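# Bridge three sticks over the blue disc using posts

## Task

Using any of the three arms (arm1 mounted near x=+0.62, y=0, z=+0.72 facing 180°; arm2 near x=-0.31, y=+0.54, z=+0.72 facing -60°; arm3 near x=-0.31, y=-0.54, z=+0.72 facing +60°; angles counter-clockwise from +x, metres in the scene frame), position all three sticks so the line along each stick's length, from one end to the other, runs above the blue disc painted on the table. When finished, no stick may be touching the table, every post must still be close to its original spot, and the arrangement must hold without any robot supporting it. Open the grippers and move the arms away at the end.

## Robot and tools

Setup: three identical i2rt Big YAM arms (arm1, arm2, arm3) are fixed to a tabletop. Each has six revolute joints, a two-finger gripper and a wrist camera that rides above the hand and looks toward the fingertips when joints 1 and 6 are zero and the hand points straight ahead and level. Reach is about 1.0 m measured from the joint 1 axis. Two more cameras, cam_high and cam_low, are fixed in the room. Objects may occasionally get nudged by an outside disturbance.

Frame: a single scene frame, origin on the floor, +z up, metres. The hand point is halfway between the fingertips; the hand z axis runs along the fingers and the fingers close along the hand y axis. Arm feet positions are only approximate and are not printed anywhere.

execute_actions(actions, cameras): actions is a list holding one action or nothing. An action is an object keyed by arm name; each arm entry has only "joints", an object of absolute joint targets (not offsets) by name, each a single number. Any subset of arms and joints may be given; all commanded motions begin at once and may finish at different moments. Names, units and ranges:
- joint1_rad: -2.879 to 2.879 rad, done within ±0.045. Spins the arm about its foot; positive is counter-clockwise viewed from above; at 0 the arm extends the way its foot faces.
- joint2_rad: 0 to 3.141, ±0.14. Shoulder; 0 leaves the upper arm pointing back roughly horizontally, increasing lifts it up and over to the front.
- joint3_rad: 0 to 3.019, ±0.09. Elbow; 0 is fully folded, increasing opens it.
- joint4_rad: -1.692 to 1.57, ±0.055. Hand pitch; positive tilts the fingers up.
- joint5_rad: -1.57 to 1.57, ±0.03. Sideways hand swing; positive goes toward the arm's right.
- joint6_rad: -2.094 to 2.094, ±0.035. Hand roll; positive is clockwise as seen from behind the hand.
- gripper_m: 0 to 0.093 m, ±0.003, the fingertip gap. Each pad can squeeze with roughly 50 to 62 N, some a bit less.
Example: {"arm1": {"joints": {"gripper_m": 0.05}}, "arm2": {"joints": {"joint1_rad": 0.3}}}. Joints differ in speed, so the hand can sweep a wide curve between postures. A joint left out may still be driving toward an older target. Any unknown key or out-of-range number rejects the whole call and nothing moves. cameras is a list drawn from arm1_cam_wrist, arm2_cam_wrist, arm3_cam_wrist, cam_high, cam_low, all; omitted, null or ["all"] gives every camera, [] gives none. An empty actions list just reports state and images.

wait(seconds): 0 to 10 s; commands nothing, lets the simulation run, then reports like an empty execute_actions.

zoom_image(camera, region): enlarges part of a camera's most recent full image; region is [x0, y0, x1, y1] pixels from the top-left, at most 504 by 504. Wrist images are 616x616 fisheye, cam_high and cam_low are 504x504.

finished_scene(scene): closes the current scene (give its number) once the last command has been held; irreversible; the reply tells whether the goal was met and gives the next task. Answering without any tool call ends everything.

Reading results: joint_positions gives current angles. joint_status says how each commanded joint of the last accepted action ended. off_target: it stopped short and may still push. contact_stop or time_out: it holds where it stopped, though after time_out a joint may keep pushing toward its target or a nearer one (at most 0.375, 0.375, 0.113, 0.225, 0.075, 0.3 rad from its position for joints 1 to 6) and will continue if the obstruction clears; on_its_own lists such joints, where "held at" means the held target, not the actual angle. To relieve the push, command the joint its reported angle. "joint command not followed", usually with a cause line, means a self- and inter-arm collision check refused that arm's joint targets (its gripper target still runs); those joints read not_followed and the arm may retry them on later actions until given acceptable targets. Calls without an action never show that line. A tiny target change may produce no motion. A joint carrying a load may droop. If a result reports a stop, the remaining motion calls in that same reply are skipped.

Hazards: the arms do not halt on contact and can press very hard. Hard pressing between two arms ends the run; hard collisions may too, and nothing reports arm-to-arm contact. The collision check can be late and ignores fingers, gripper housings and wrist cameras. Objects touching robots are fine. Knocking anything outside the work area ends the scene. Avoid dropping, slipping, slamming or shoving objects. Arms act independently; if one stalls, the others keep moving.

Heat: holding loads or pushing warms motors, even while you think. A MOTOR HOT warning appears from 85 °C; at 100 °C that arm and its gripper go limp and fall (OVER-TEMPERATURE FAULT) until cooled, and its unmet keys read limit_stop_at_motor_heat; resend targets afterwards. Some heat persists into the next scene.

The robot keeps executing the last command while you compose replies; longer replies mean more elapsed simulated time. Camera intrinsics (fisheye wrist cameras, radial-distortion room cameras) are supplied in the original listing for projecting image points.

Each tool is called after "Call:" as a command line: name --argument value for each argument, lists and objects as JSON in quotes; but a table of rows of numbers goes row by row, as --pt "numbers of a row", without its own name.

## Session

Call:
execute_actions --actions '[]'

Scene clock: 0.00 s.
Motor temperatures (°C, as the motors report them): arm1=[28 27 35 31 29 28] | arm2=[28 33 34 30 27 27] | arm3=[28 33 35 27 28 28]
arm1.joint_positions: joint1_rad=+0.095 joint2_rad=+0.548 joint3_rad=+1.402 joint4_rad=-1.503 joint5_rad=+0.017 joint6_rad=-0.164 gripper_m=+0.094
arm1.joint_status: not commanded
arm1.hand: x=+0.4370 y=-0.0264 z=+1.2567 quat_wxyz=(+0.022, -0.888, -0.128, +0.441) (m; scene frame)
arm2.joint_positions: joint1_rad=+0.180 joint2_rad=+0.524 joint3_rad=+1.365 joint4_rad=-1.140 joint5_rad=-0.285 joint6_rad=+0.371 gripper_m=+0.094
arm2.joint_status: not commanded
arm2.hand: x=-0.1379 y=+0.3991 z=+1.4101 quat_wxyz=(-0.596, -0.396, -0.698, +0.025) (m; scene frame)
arm3.joint_positions: joint1_rad=+0.394 joint2_rad=+0.580 joint3_rad=+1.464 joint4_rad=-1.187 joint5_rad=+0.158 joint6_rad=-0.062 gripper_m=+0.095
arm3.joint_status: not commanded
arm3.hand: x=-0.2497 y=-0.3203 z=+1.4146 quat_wxyz=(-0.491, +0.515, -0.622, -0.326) (m; scene frame)
pictures: arm1_cam_wrist, arm2_cam_wrist, arm3_cam_wrist, cam_high, cam_low
Images, in order (width x height): arm1_cam_wrist 616x616, arm2_cam_wrist 616x616, arm3_cam_wrist 616x616, cam_high 504x504, cam_low 504x504.

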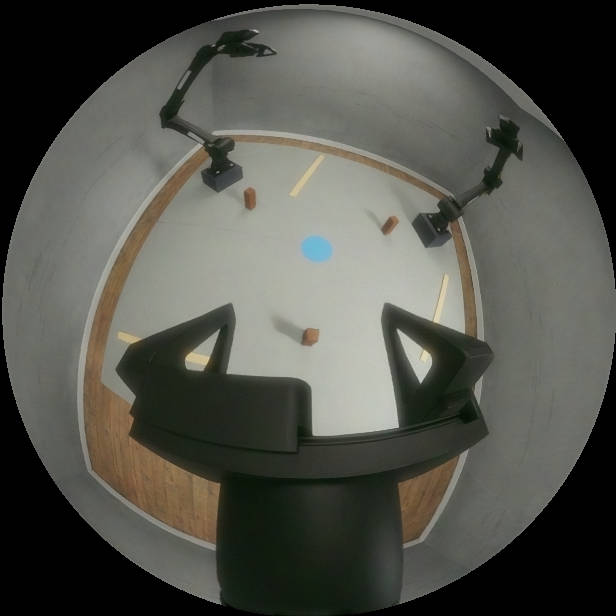

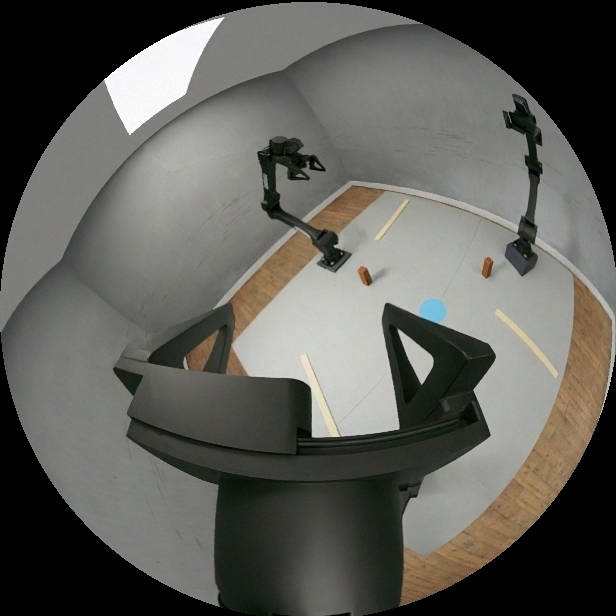

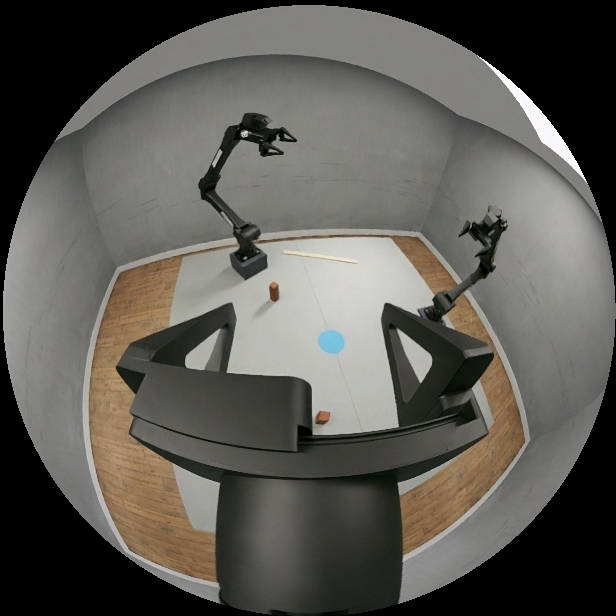

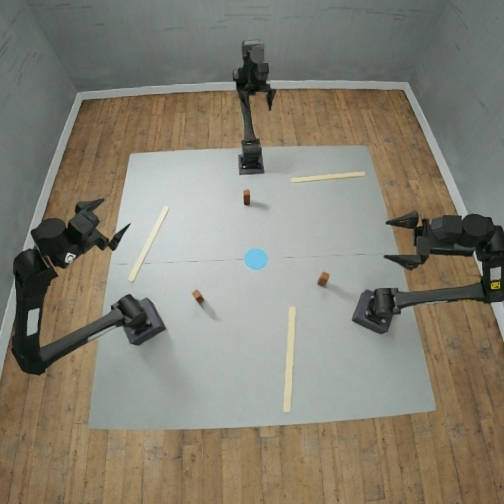

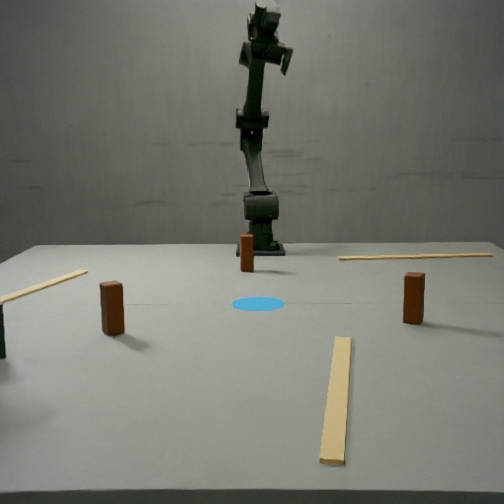

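Call:
zoom_image --camera "cam_high" --region '[110, 140, 390, 420]'

Call:
zoom_image --camera "cam_high" --region '[220, 150, 380, 230]'

Call:
zoom_image --camera "cam_high" --region '[110, 190, 230, 320]'

Call:
zoom_image --camera "cam_high" --region '[230, 240, 350, 425]'

Region (110, 140, 390, 420) of cam_high's 504x504 image, scaled by 1.800, with more detail than that image has.

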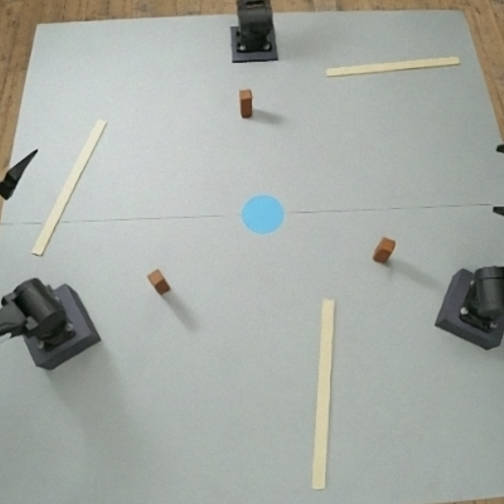

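Region (220, 150, 380, 230) of cam_high's 504x504 image, scaled by 3.150, with more detail than that image has.

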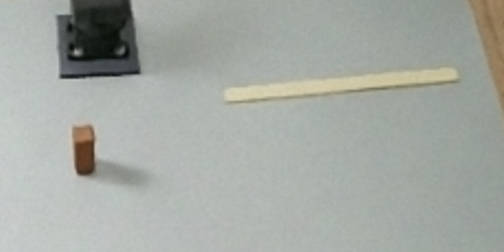

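Region (110, 190, 230, 320) of cam_high's 504x504 image, scaled by 3.877, with more detail than that image has; it fills the left 465 columns of this view, and the rest is white.

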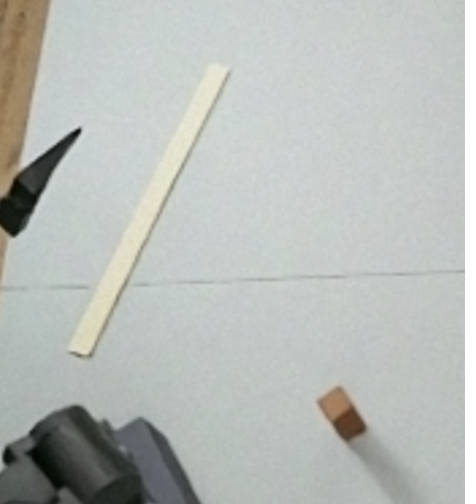

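Region (230, 240, 350, 425) of cam_high's 504x504 image, scaled by 2.724, with more detail than that image has; it fills the left 327 columns of this view, and the rest is white.

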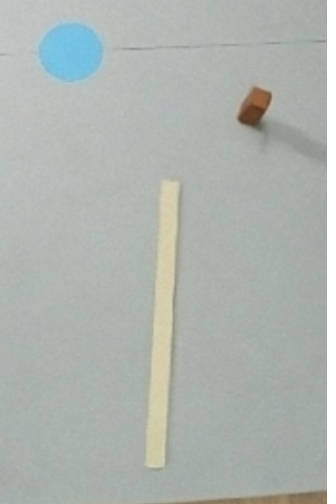

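Call:
zoom_image --camera "cam_low" --region '[80, 250, 170, 340]'

Call:
zoom_image --camera "cam_low" --region '[370, 245, 460, 335]'

Call:
zoom_image --camera "cam_low" --region '[200, 200, 330, 330]'

Call:
zoom_image --camera "cam_high" --region '[180, 170, 340, 315]'

Region (80, 250, 170, 340) of cam_low's 504x504 image, scaled by 5.600, with more detail than that image has.

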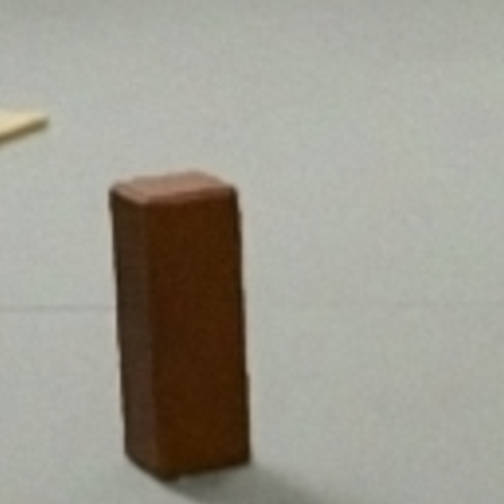

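Region (370, 245, 460, 335) of cam_low's 504x504 image, scaled by 5.600, with more detail than that image has.

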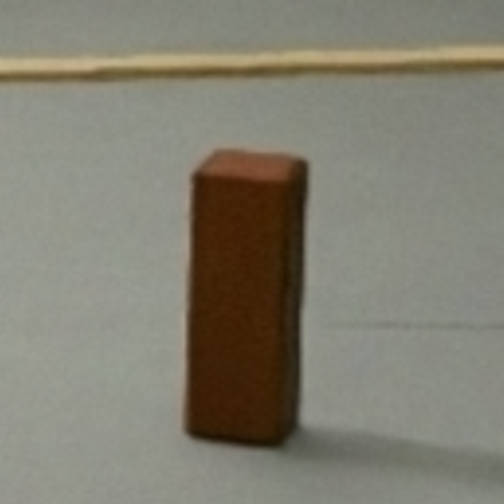

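Region (200, 200, 330, 330) of cam_low's 504x504 image, scaled by 3.877, with more detail than that image has.

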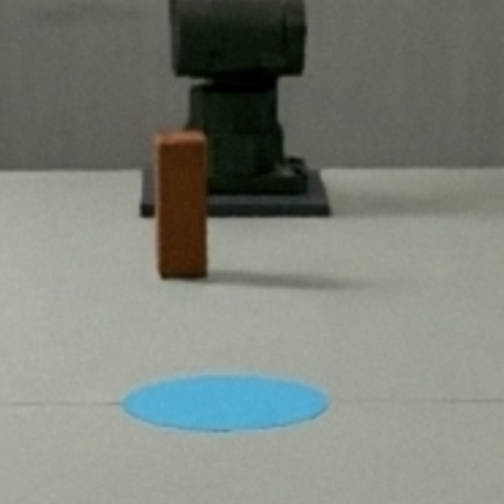

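Region (180, 170, 340, 315) of cam_high's 504x504 image, scaled by 3.150, with more detail than that image has; it fills the top 457 rows of this view, and the rest is white.

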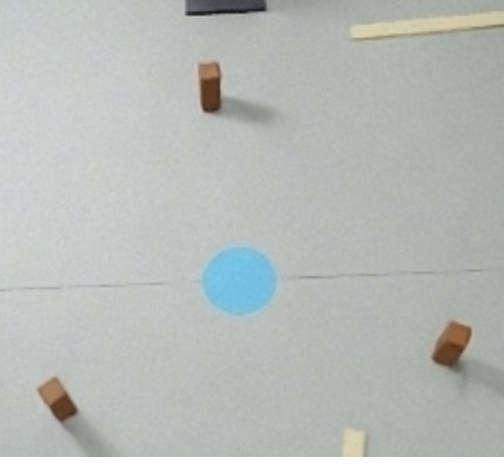

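Call:
execute_actions --actions '[{"arm1": {"joints": {"joint1_rad": 1.240, "joint2_rad": 1.452, "joint3_rad": 1.008, "joint4_rad": -1.092, "joint5_rad": 0.0, "joint6_rad": -0.411}}, "arm2": {"joints": {"joint1_rad": 1.176, "joint2_rad": 1.522, "joint3_rad": 0.803, "joint4_rad": -0.833, "joint5_rad": 0.022, "joint6_rad": 0.484}}, "arm3": {"joints": {"joint1_rad": 0.750, "joint2_rad": 1.568, "joint3_rad": 0.939, "joint4_rad": -0.909, "joint5_rad": 0.002, "joint6_rad": -1.214}}}]'

Scene clock: 110.87 s.
Motor temperatures (°C, as the motors report them): arm1=[28 27 40 31 29 28] | arm2=[28 32 40 30 27 27] | arm3=[28 33 41 28 28 28]
arm1.joint_positions: joint1_rad=+1.239 joint2_rad=+1.451 joint3_rad=+1.005 joint4_rad=-1.103 joint5_rad=-0.001 joint6_rad=-0.398 gripper_m=+0.094
arm1.joint_status: all done
arm1.hand: x=+0.5014 y=-0.3774 z=+0.8311 quat_wxyz=(-0.003, -0.673, -0.740, +0.003) (m; scene frame)
arm2.joint_positions: joint1_rad=+1.177 joint2_rad=+1.517 joint3_rad=+0.795 joint4_rad=-0.839 joint5_rad=+0.021 joint6_rad=+0.473 gripper_m=+0.094
arm2.joint_status: all done
arm2.hand: x=+0.0458 y=+0.5816 z=+0.8346 quat_wxyz=(-0.008, -0.168, -0.986, +0.000) (m; scene frame)
arm3.joint_positions: joint1_rad=+0.749 joint2_rad=+1.570 joint3_rad=+0.912 joint4_rad=-0.918 joint5_rad=+0.006 joint6_rad=-1.203 gripper_m=+0.095
arm3.joint_status: all done
arm3.hand: x=-0.3956 y=-0.1557 z=+0.8271 quat_wxyz=(+0.005, +0.997, -0.071, -0.001) (m; scene frame)
pictures: arm1_cam_wrist, arm2_cam_wrist, arm3_cam_wrist, cam_high, cam_low
Images, in order (width x height): arm1_cam_wrist 616x616, arm2_cam_wrist 616x616, arm3_cam_wrist 616x616, cam_high 504x504, cam_low 504x504.

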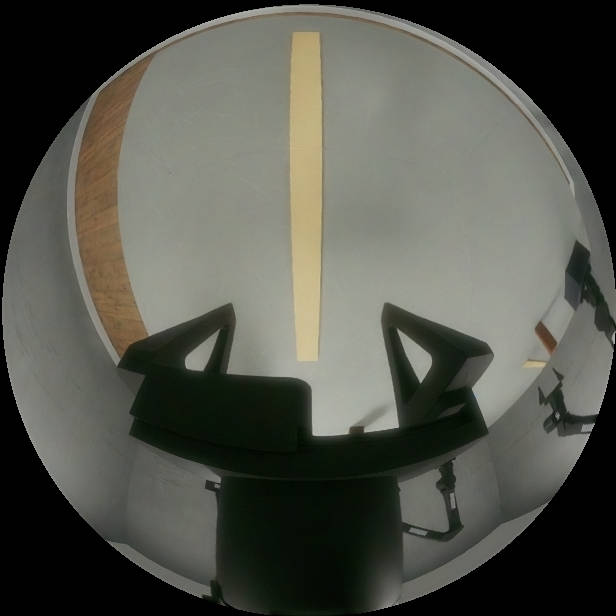

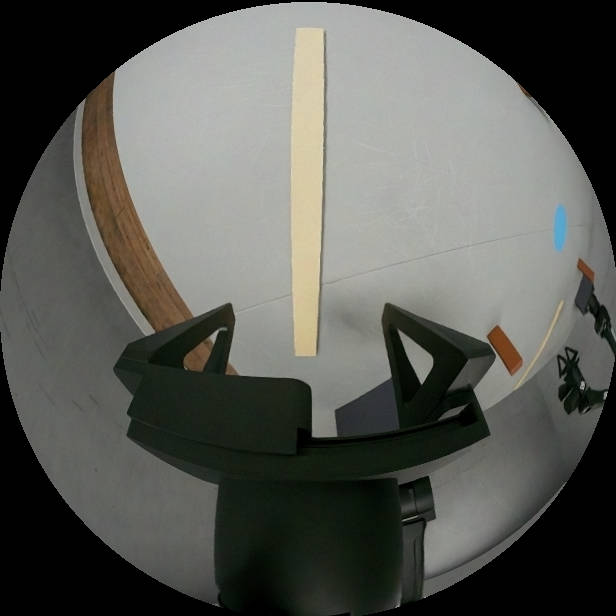

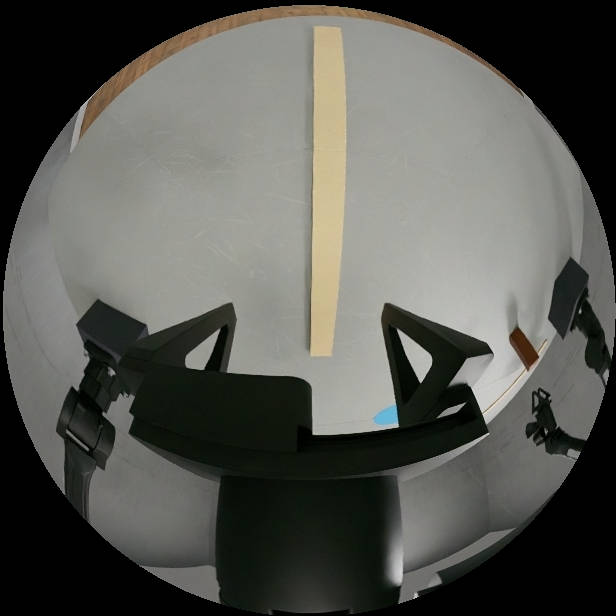

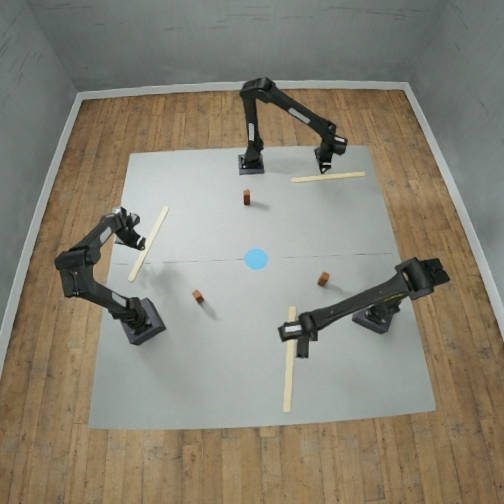

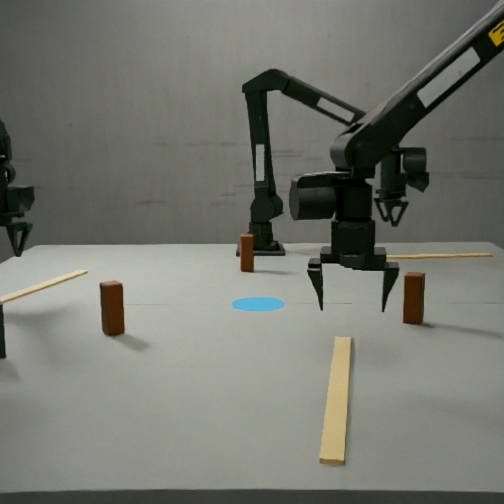

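Call:
zoom_image --camera "arm1_cam_wrist" --region '[270, 290, 350, 380]'

Call:
zoom_image --camera "arm1_cam_wrist" --region '[270, 10, 350, 70]'

Call:
zoom_image --camera "arm2_cam_wrist" --region '[270, 290, 350, 380]'

Call:
zoom_image --camera "arm2_cam_wrist" --region '[270, 10, 350, 70]'

Call:
zoom_image --camera "arm3_cam_wrist" --region '[280, 290, 360, 380]'

Call:
zoom_image --camera "arm3_cam_wrist" --region '[290, 10, 370, 70]'

Region (270, 290, 350, 380) of arm1_cam_wrist's 616x616 image, scaled by 5.600, with more detail than that image has.

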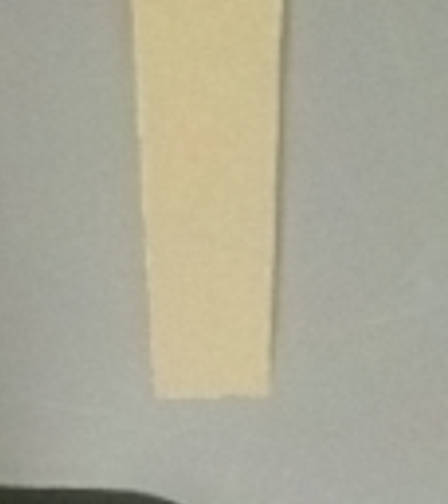

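Region (270, 10, 350, 70) of arm1_cam_wrist's 616x616 image, scaled by 6.300, with more detail than that image has; it fills the top 378 rows of this view, and the rest is white.

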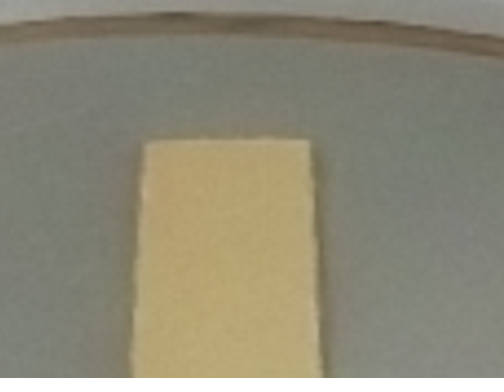

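Region (270, 290, 350, 380) of arm2_cam_wrist's 616x616 image, scaled by 5.600, with more detail than that image has.

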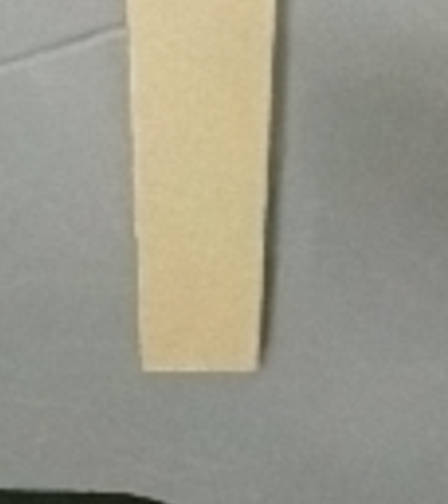

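Region (270, 10, 350, 70) of arm2_cam_wrist's 616x616 image, scaled by 6.300, with more detail than that image has; it fills the top 378 rows of this view, and the rest is white.

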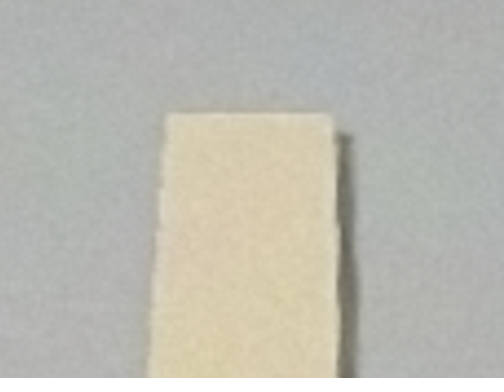

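Region (280, 290, 360, 380) of arm3_cam_wrist's 616x616 image, scaled by 5.600, with more detail than that image has.

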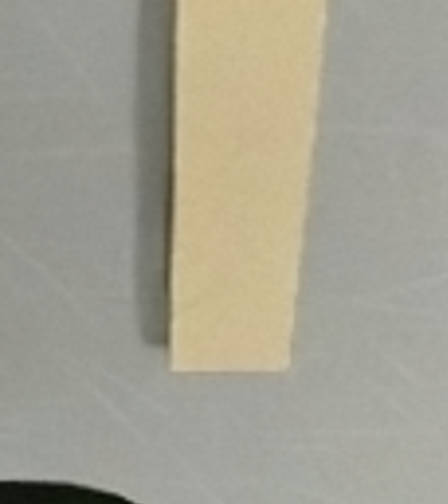

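Region (290, 10, 370, 70) of arm3_cam_wrist's 616x616 image, scaled by 6.300, with more detail than that image has; it fills the top 378 rows of this view, and the rest is white.

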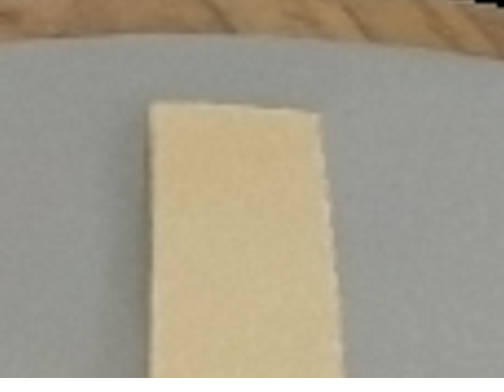

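Call:
execute_actions --actions '[{"arm1": {"joints": {"joint1_rad": 1.248, "joint2_rad": 1.557, "joint3_rad": 0.890, "joint4_rad": -0.807}}, "arm2": {"joints": {"joint2_rad": 1.720, "joint3_rad": 0.745, "joint4_rad": -0.527, "joint5_rad": 0.013, "joint6_rad": 0.496}}, "arm3": {"joints": {"joint2_rad": 1.742, "joint3_rad": 0.892, "joint4_rad": -0.635, "joint5_rad": 0.015}}}]' --cameras '["arm1_cam_wrist", "arm2_cam_wrist", "arm3_cam_wrist"]'

Scene clock: 141.83 s.
Motor temperatures (°C, as the motors report them): arm1=[28 28 40 31 29 28] | arm2=[28 33 39 30 27 27] | arm3=[28 34 41 27 28 28]
arm1.joint_positions: joint1_rad=+1.239 joint2_rad=+1.567 joint3_rad=+0.884 joint4_rad=-0.821 joint5_rad=-0.001 joint6_rad=-0.398 gripper_m=+0.094
arm1.joint_status: all done
arm1.hand: x=+0.4999 y=-0.3827 z=+0.7497 quat_wxyz=(-0.012, -0.672, -0.740, +0.023) (m; scene frame)
arm2.joint_positions: joint1_rad=+1.177 joint2_rad=+1.730 joint3_rad=+0.747 joint4_rad=-0.540 joint5_rad=+0.016 joint6_rad=+0.485 gripper_m=+0.094
arm2.joint_status: all done
arm2.hand: x=+0.0599 y=+0.5857 z=+0.7507 quat_wxyz=(-0.026, -0.174, -0.984, -0.008) (m; scene frame)
arm3.joint_positions: joint1_rad=+0.749 joint2_rad=+1.758 joint3_rad=+0.884 joint4_rad=-0.649 joint5_rad=+0.011 joint6_rad=-1.204 gripper_m=+0.095
arm3.joint_status: all done
arm3.hand: x=-0.4010 y=-0.1313 z=+0.7485 quat_wxyz=(-0.021, +0.997, -0.071, -0.006) (m; scene frame)
pictures: arm1_cam_wrist, arm2_cam_wrist, arm3_cam_wrist
Images, in order (width x height): arm1_cam_wrist 616x616, arm2_cam_wrist 616x616, arm3_cam_wrist 616x616.

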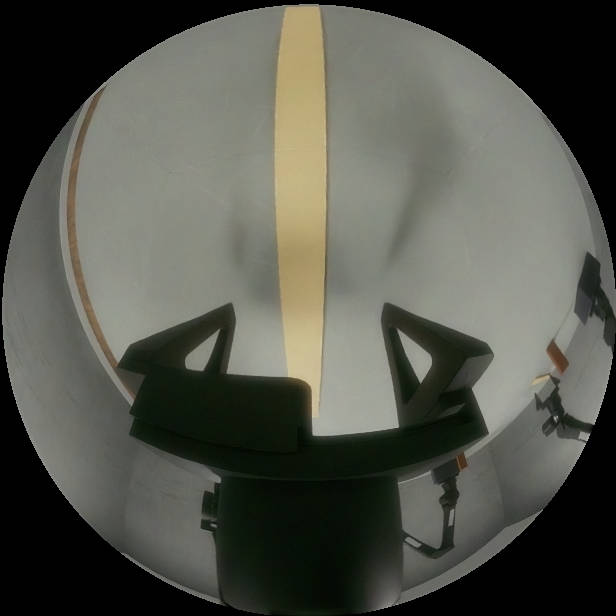

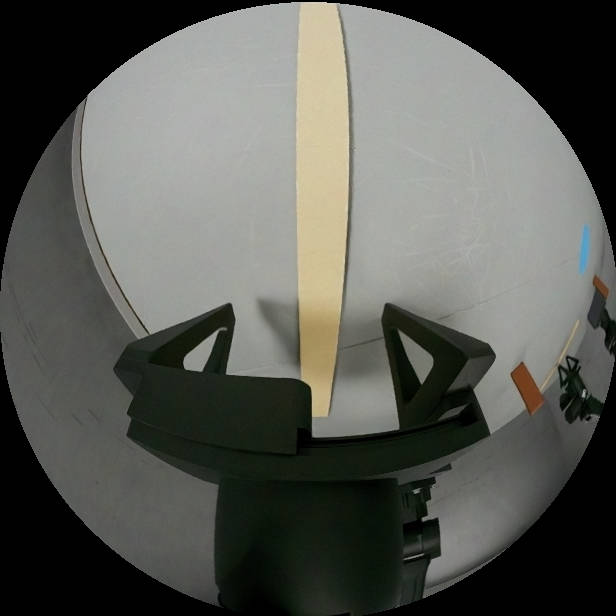

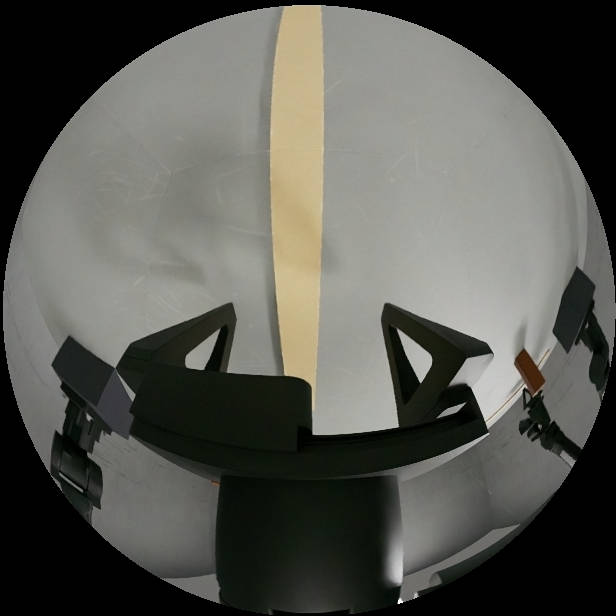

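Call:
execute_actions --actions '[{"arm1": {"joints": {"joint2_rad": 1.640}}, "arm2": {"joints": {"joint2_rad": 1.815, "joint4_rad": -0.521}}, "arm3": {"joints": {"joint2_rad": 1.825, "joint4_rad": -0.628}}}]'

Call:
zoom_image --camera "arm1_cam_wrist" --region '[280, 370, 360, 450]'

Call:
zoom_image --camera "arm2_cam_wrist" --region '[280, 370, 360, 450]'

Call:
zoom_image --camera "arm3_cam_wrist" --region '[280, 370, 360, 450]'

Call:
zoom_image --camera "cam_high" --region '[280, 130, 380, 200]'

Call:
zoom_image --camera "cam_high" --region '[100, 195, 200, 295]'

Scene clock: 145.43 s.
Motor temperatures (°C, as the motors report them): arm1=[28 28 40 31 29 28] | arm2=[28 33 38 30 27 27] | arm3=[28 34 40 27 28 28]
arm1.joint_positions: joint1_rad=+1.241 joint2_rad=+1.625 joint3_rad=+0.886 joint4_rad=-0.816 joint5_rad=+0.000 joint6_rad=-0.400 gripper_m=+0.094
arm1.joint_status: all done
arm1.hand: x=+0.5018 y=-0.3785 z=+0.7287 quat_wxyz=(-0.001, -0.672, -0.741, +0.000) (m; scene frame)
arm2.joint_positions: joint1_rad=+1.175 joint2_rad=+1.793 joint3_rad=+0.748 joint4_rad=-0.528 joint5_rad=+0.012 joint6_rad=+0.488 gripper_m=+0.094
arm2.joint_status: all done
arm2.hand: x=+0.0503 y=+0.5846 z=+0.7292 quat_wxyz=(-0.001, -0.176, -0.984, -0.002) (m; scene frame)
arm3.joint_positions: joint1_rad=+0.749 joint2_rad=+1.813 joint3_rad=+0.886 joint4_rad=-0.642 joint5_rad=+0.011 joint6_rad=-1.205 gripper_m=+0.095
arm3.joint_status: all done
arm3.hand: x=-0.3996 y=-0.1388 z=+0.7277 quat_wxyz=(+0.002, +0.998, -0.070, +0.001) (m; scene frame)
pictures: arm1_cam_wrist, arm2_cam_wrist, arm3_cam_wrist, cam_high, cam_low
Images, in order (width x height): arm1_cam_wrist 616x616, arm2_cam_wrist 616x616, arm3_cam_wrist 616x616, cam_high 504x504, cam_low 504x504.

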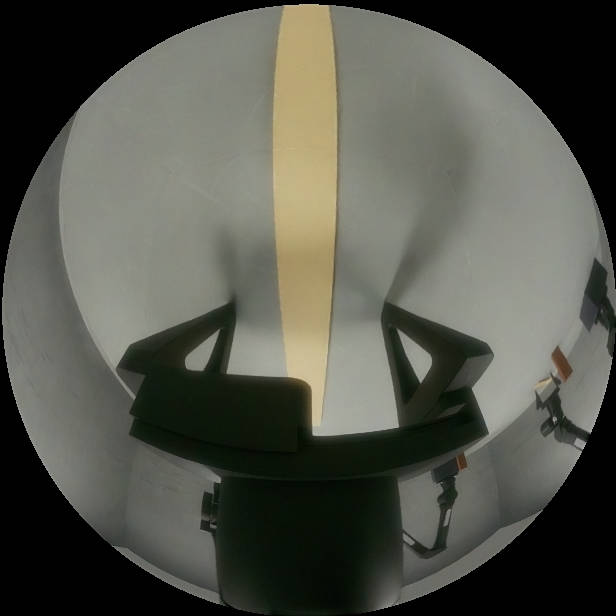

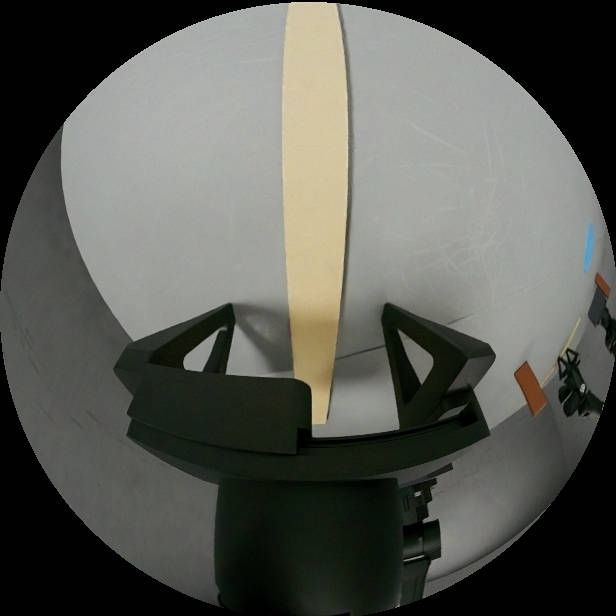

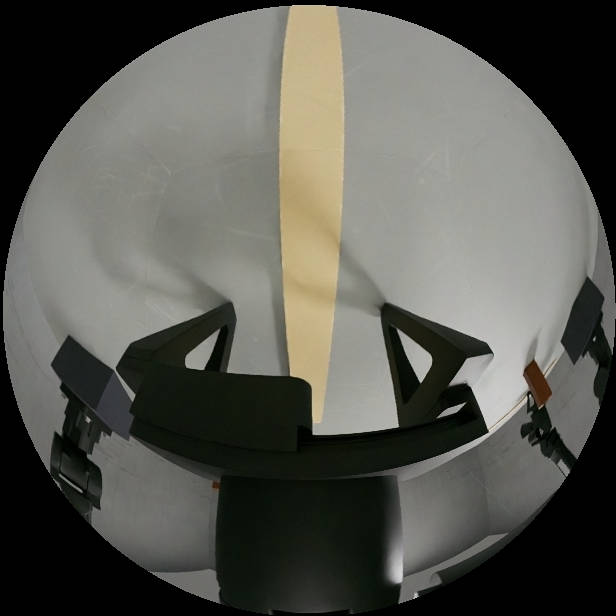

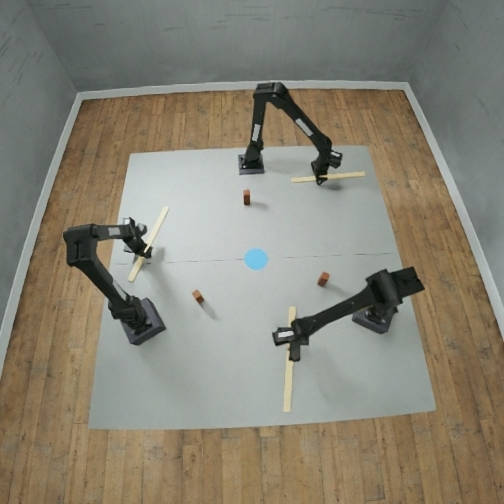

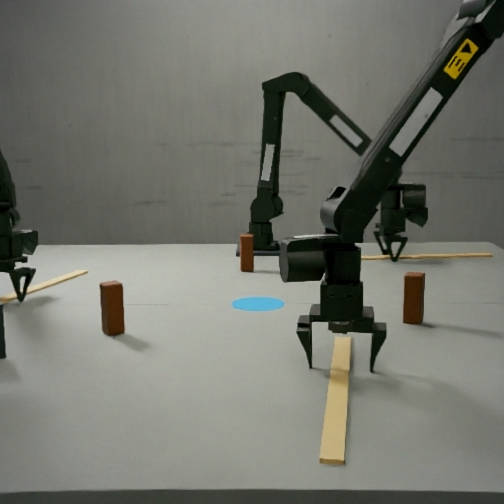

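Region (280, 370, 360, 450) of arm1_cam_wrist's 616x616 image, scaled by 6.300, with more detail than that image has.

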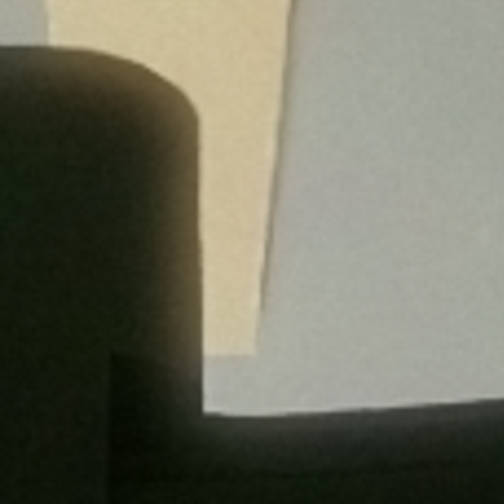

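Region (280, 370, 360, 450) of arm2_cam_wrist's 616x616 image, scaled by 6.300, with more detail than that image has.

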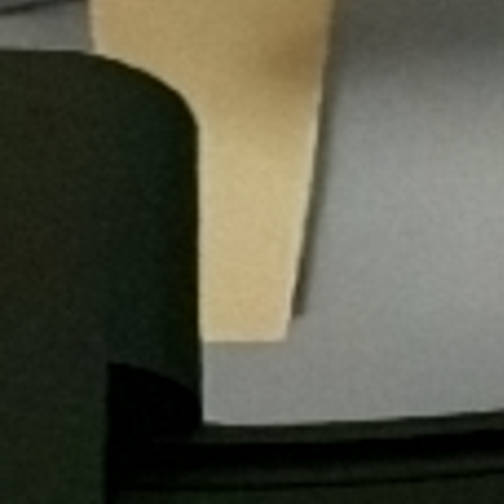

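Region (280, 370, 360, 450) of arm3_cam_wrist's 616x616 image, scaled by 6.300, with more detail than that image has.

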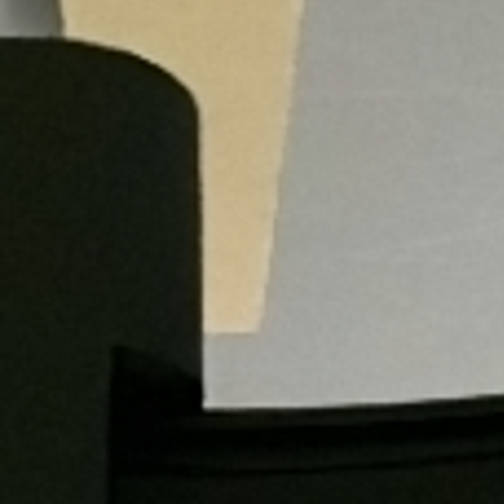

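Region (280, 130, 380, 200) of cam_high's 504x504 image, scaled by 5.040, with more detail than that image has; it fills the top 353 rows of this view, and the rest is white.

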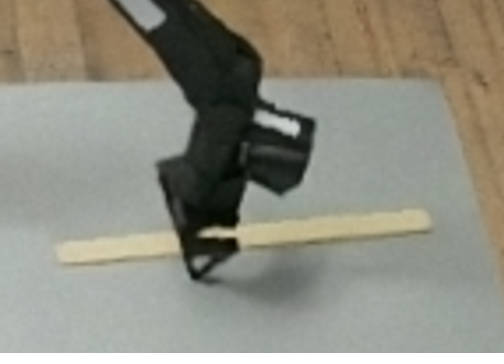

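Region (100, 195, 200, 295) of cam_high's 504x504 image, scaled by 5.040, with more detail than that image has.

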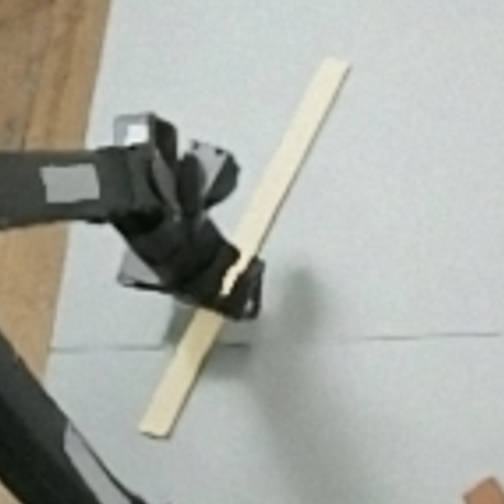

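Call:
execute_actions --actions '[{"arm1": {"joints": {"gripper_m": 0.0}}, "arm2": {"joints": {"gripper_m": 0.0}}, "arm3": {"joints": {"gripper_m": 0.0}}}]' --cameras '["cam_high"]'

Scene clock: 159.17 s.
Motor temperatures (°C, as the motors report them): arm1=[28 28 39 31 29 28] | arm2=[28 33 37 30 27 27] | arm3=[28 34 39 27 28 28]
arm1.joint_positions: joint1_rad=+1.241 joint2_rad=+1.625 joint3_rad=+0.886 joint4_rad=-0.815 joint5_rad=+0.000 joint6_rad=-0.400 gripper_m=+0.027
arm1.joint_status: gripper_m off_target (ended at +0.027, target +0.000)
arm1.hand: x=+0.5018 y=-0.3785 z=+0.7287 quat_wxyz=(-0.001, -0.672, -0.741, +0.000) (m; scene frame)
arm2.joint_positions: joint1_rad=+1.175 joint2_rad=+1.793 joint3_rad=+0.748 joint4_rad=-0.527 joint5_rad=+0.011 joint6_rad=+0.488 gripper_m=+0.026
arm2.joint_status: gripper_m off_target (ended at +0.026, target +0.000)
arm2.hand: x=+0.0505 y=+0.5849 z=+0.7291 quat_wxyz=(-0.001, -0.176, -0.984, -0.003) (m; scene frame)
arm3.joint_positions: joint1_rad=+0.749 joint2_rad=+1.813 joint3_rad=+0.886 joint4_rad=-0.641 joint5_rad=+0.011 joint6_rad=-1.205 gripper_m=+0.028
arm3.joint_status: gripper_m off_target (ended at +0.028, target +0.000)
arm3.hand: x=-0.3996 y=-0.1385 z=+0.7277 quat_wxyz=(+0.001, +0.998, -0.070, +0.001) (m; scene frame)
pictures: cam_high
Images, in order (width x height): cam_high 504x504.

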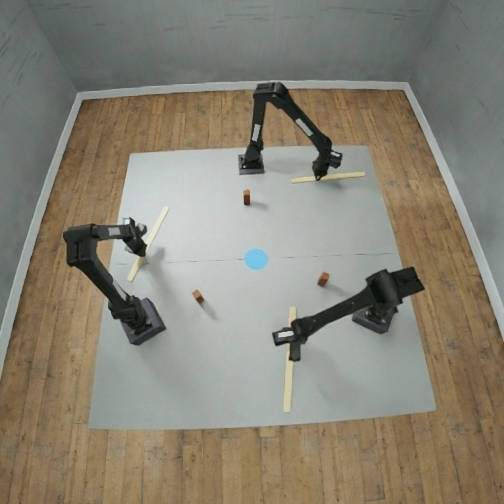

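Call:
execute_actions --actions '[{"arm1": {"joints": {"joint1_rad": 0.160, "joint2_rad": 1.362, "joint3_rad": 1.076, "joint6_rad": -0.232}}, "arm2": {"joints": {"joint1_rad": 0.170, "joint2_rad": 1.478, "joint3_rad": 0.954, "joint6_rad": -0.268}}, "arm3": {"joints": {"joint1_rad": 0.181, "joint2_rad": 1.452, "joint3_rad": 0.977, "joint6_rad": -0.237}}}]' --cameras '["cam_high", "cam_low"]'

Scene clock: 167.93 s.
Motor temperatures (°C, as the motors report them): arm1=[28 28 39 31 29 28] | arm2=[28 33 37 30 27 27] | arm3=[28 34 39 27 28 28]
arm1.joint_positions: joint1_rad=+0.160 joint2_rad=+1.371 joint3_rad=+1.060 joint4_rad=-0.808 joint5_rad=+0.002 joint6_rad=-0.244 gripper_m=+0.027
arm1.joint_status: all done
arm1.hand: x=+0.1431 y=-0.0922 z=+0.9054 quat_wxyz=(+0.013, -0.953, -0.210, +0.219) (m; scene frame)
arm2.joint_positions: joint1_rad=+0.166 joint2_rad=+1.474 joint3_rad=+0.949 joint4_rad=-0.517 joint5_rad=+0.015 joint6_rad=-0.257 gripper_m=+0.026
arm2.joint_status: all done
arm2.hand: x=+0.0130 y=+0.1441 z=+0.9235 quat_wxyz=(-0.216, -0.297, -0.920, +0.138) (m; scene frame)
arm3.joint_positions: joint1_rad=+0.177 joint2_rad=+1.456 joint3_rad=+0.955 joint4_rad=-0.637 joint5_rad=+0.015 joint6_rad=-0.248 gripper_m=+0.028
arm3.joint_status: all done
arm3.hand: x=-0.1418 y=-0.0816 z=+0.9026 quat_wxyz=(-0.188, +0.655, -0.726, -0.094) (m; scene frame)
pictures: cam_high, cam_low
Images, in order (width x height): cam_high 504x504, cam_low 504x504.

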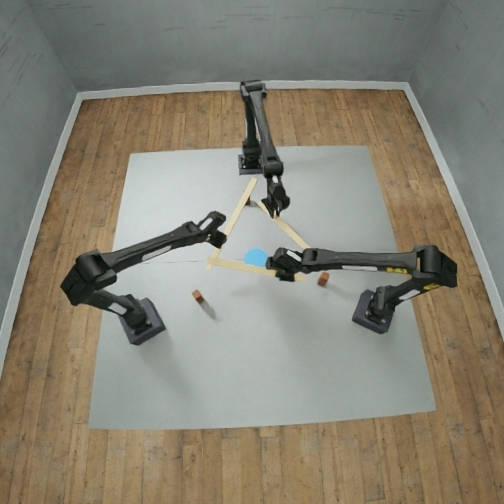

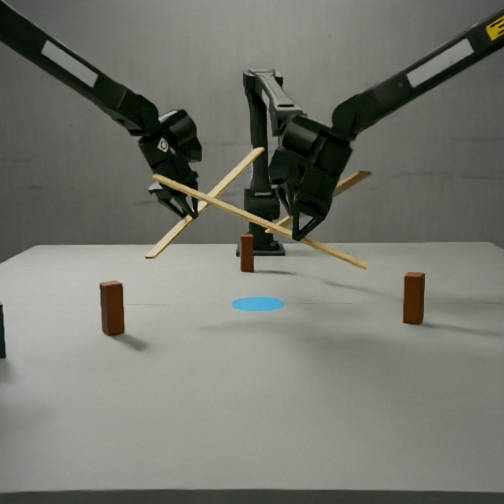

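Call:
execute_actions --actions '[{"arm1": {"joints": {"joint3_rad": 1.004, "joint4_rad": -1.042, "joint5_rad": -0.042}}, "arm2": {"joints": {"joint3_rad": 0.876, "joint4_rad": -0.798, "joint5_rad": -0.020}}, "arm3": {"joints": {"joint3_rad": 0.907, "joint4_rad": -0.850, "joint5_rad": -0.026}}}]'

Scene clock: 171.50 s.
Motor temperatures (°C, as the motors report them): arm1=[28 28 40 31 29 28] | arm2=[28 33 38 30 27 27] | arm3=[28 34 40 27 28 28]
arm1.joint_positions: joint1_rad=+0.160 joint2_rad=+1.369 joint3_rad=+1.003 joint4_rad=-1.032 joint5_rad=-0.039 joint6_rad=-0.244 gripper_m=+0.027
arm1.joint_status: all done
arm1.hand: x=+0.2161 y=-0.0850 z=+0.8654 quat_wxyz=(-0.011, -0.973, -0.216, +0.082) (m; scene frame)
arm2.joint_positions: joint1_rad=+0.166 joint2_rad=+1.475 joint3_rad=+0.873 joint4_rad=-0.790 joint5_rad=-0.017 joint6_rad=-0.258 gripper_m=+0.026
arm2.joint_status: all done
arm2.hand: x=-0.0441 y=+0.2218 z=+0.8704 quat_wxyz=(-0.079, -0.302, -0.949, +0.033) (m; scene frame)
arm3.joint_positions: joint1_rad=+0.177 joint2_rad=+1.457 joint3_rad=+0.892 joint4_rad=-0.840 joint5_rad=-0.021 joint6_rad=-0.247 gripper_m=+0.028
arm3.joint_status: all done
arm3.hand: x=-0.1733 y=-0.1501 z=+0.8631 quat_wxyz=(-0.063, +0.669, -0.739, -0.048) (m; scene frame)
pictures: arm1_cam_wrist, arm2_cam_wrist, arm3_cam_wrist, cam_high, cam_low
Images, in order (width x height): arm1_cam_wrist 616x616, arm2_cam_wrist 616x616, arm3_cam_wrist 616x616, cam_high 504x504, cam_low 504x504.

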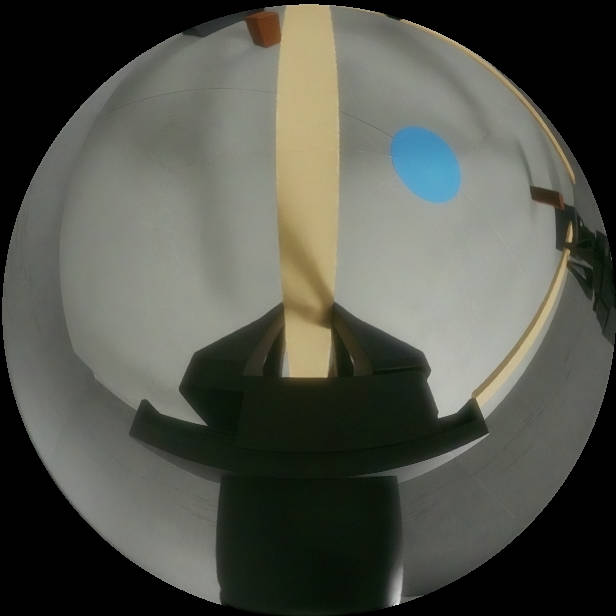

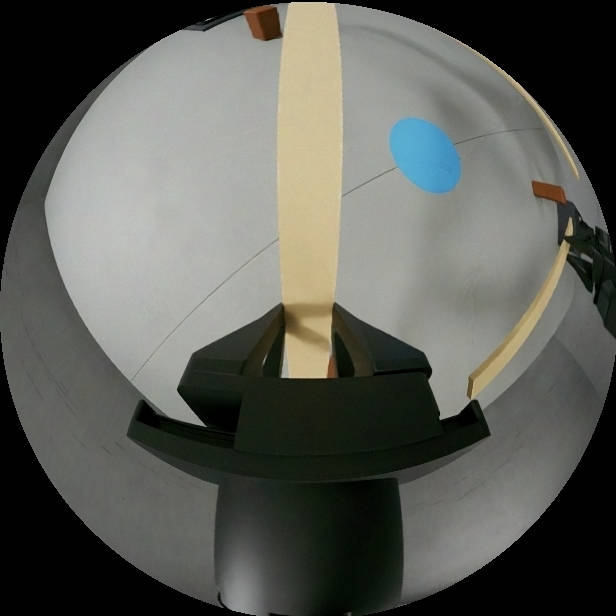

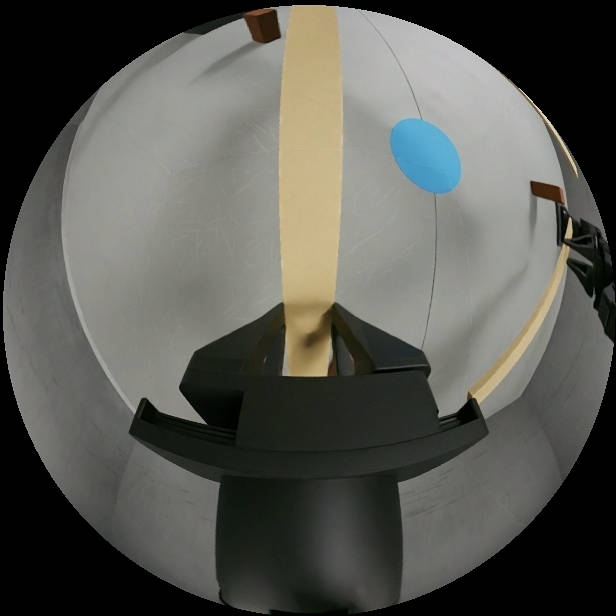

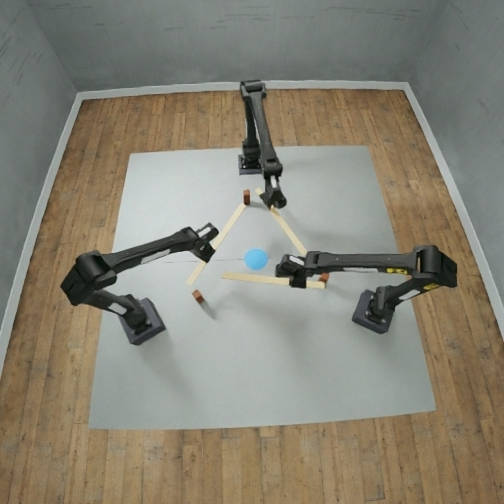

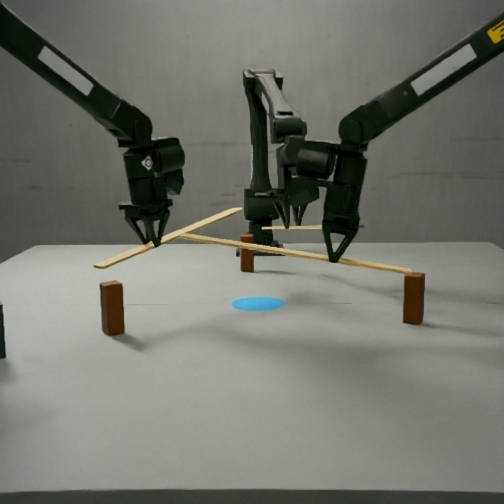

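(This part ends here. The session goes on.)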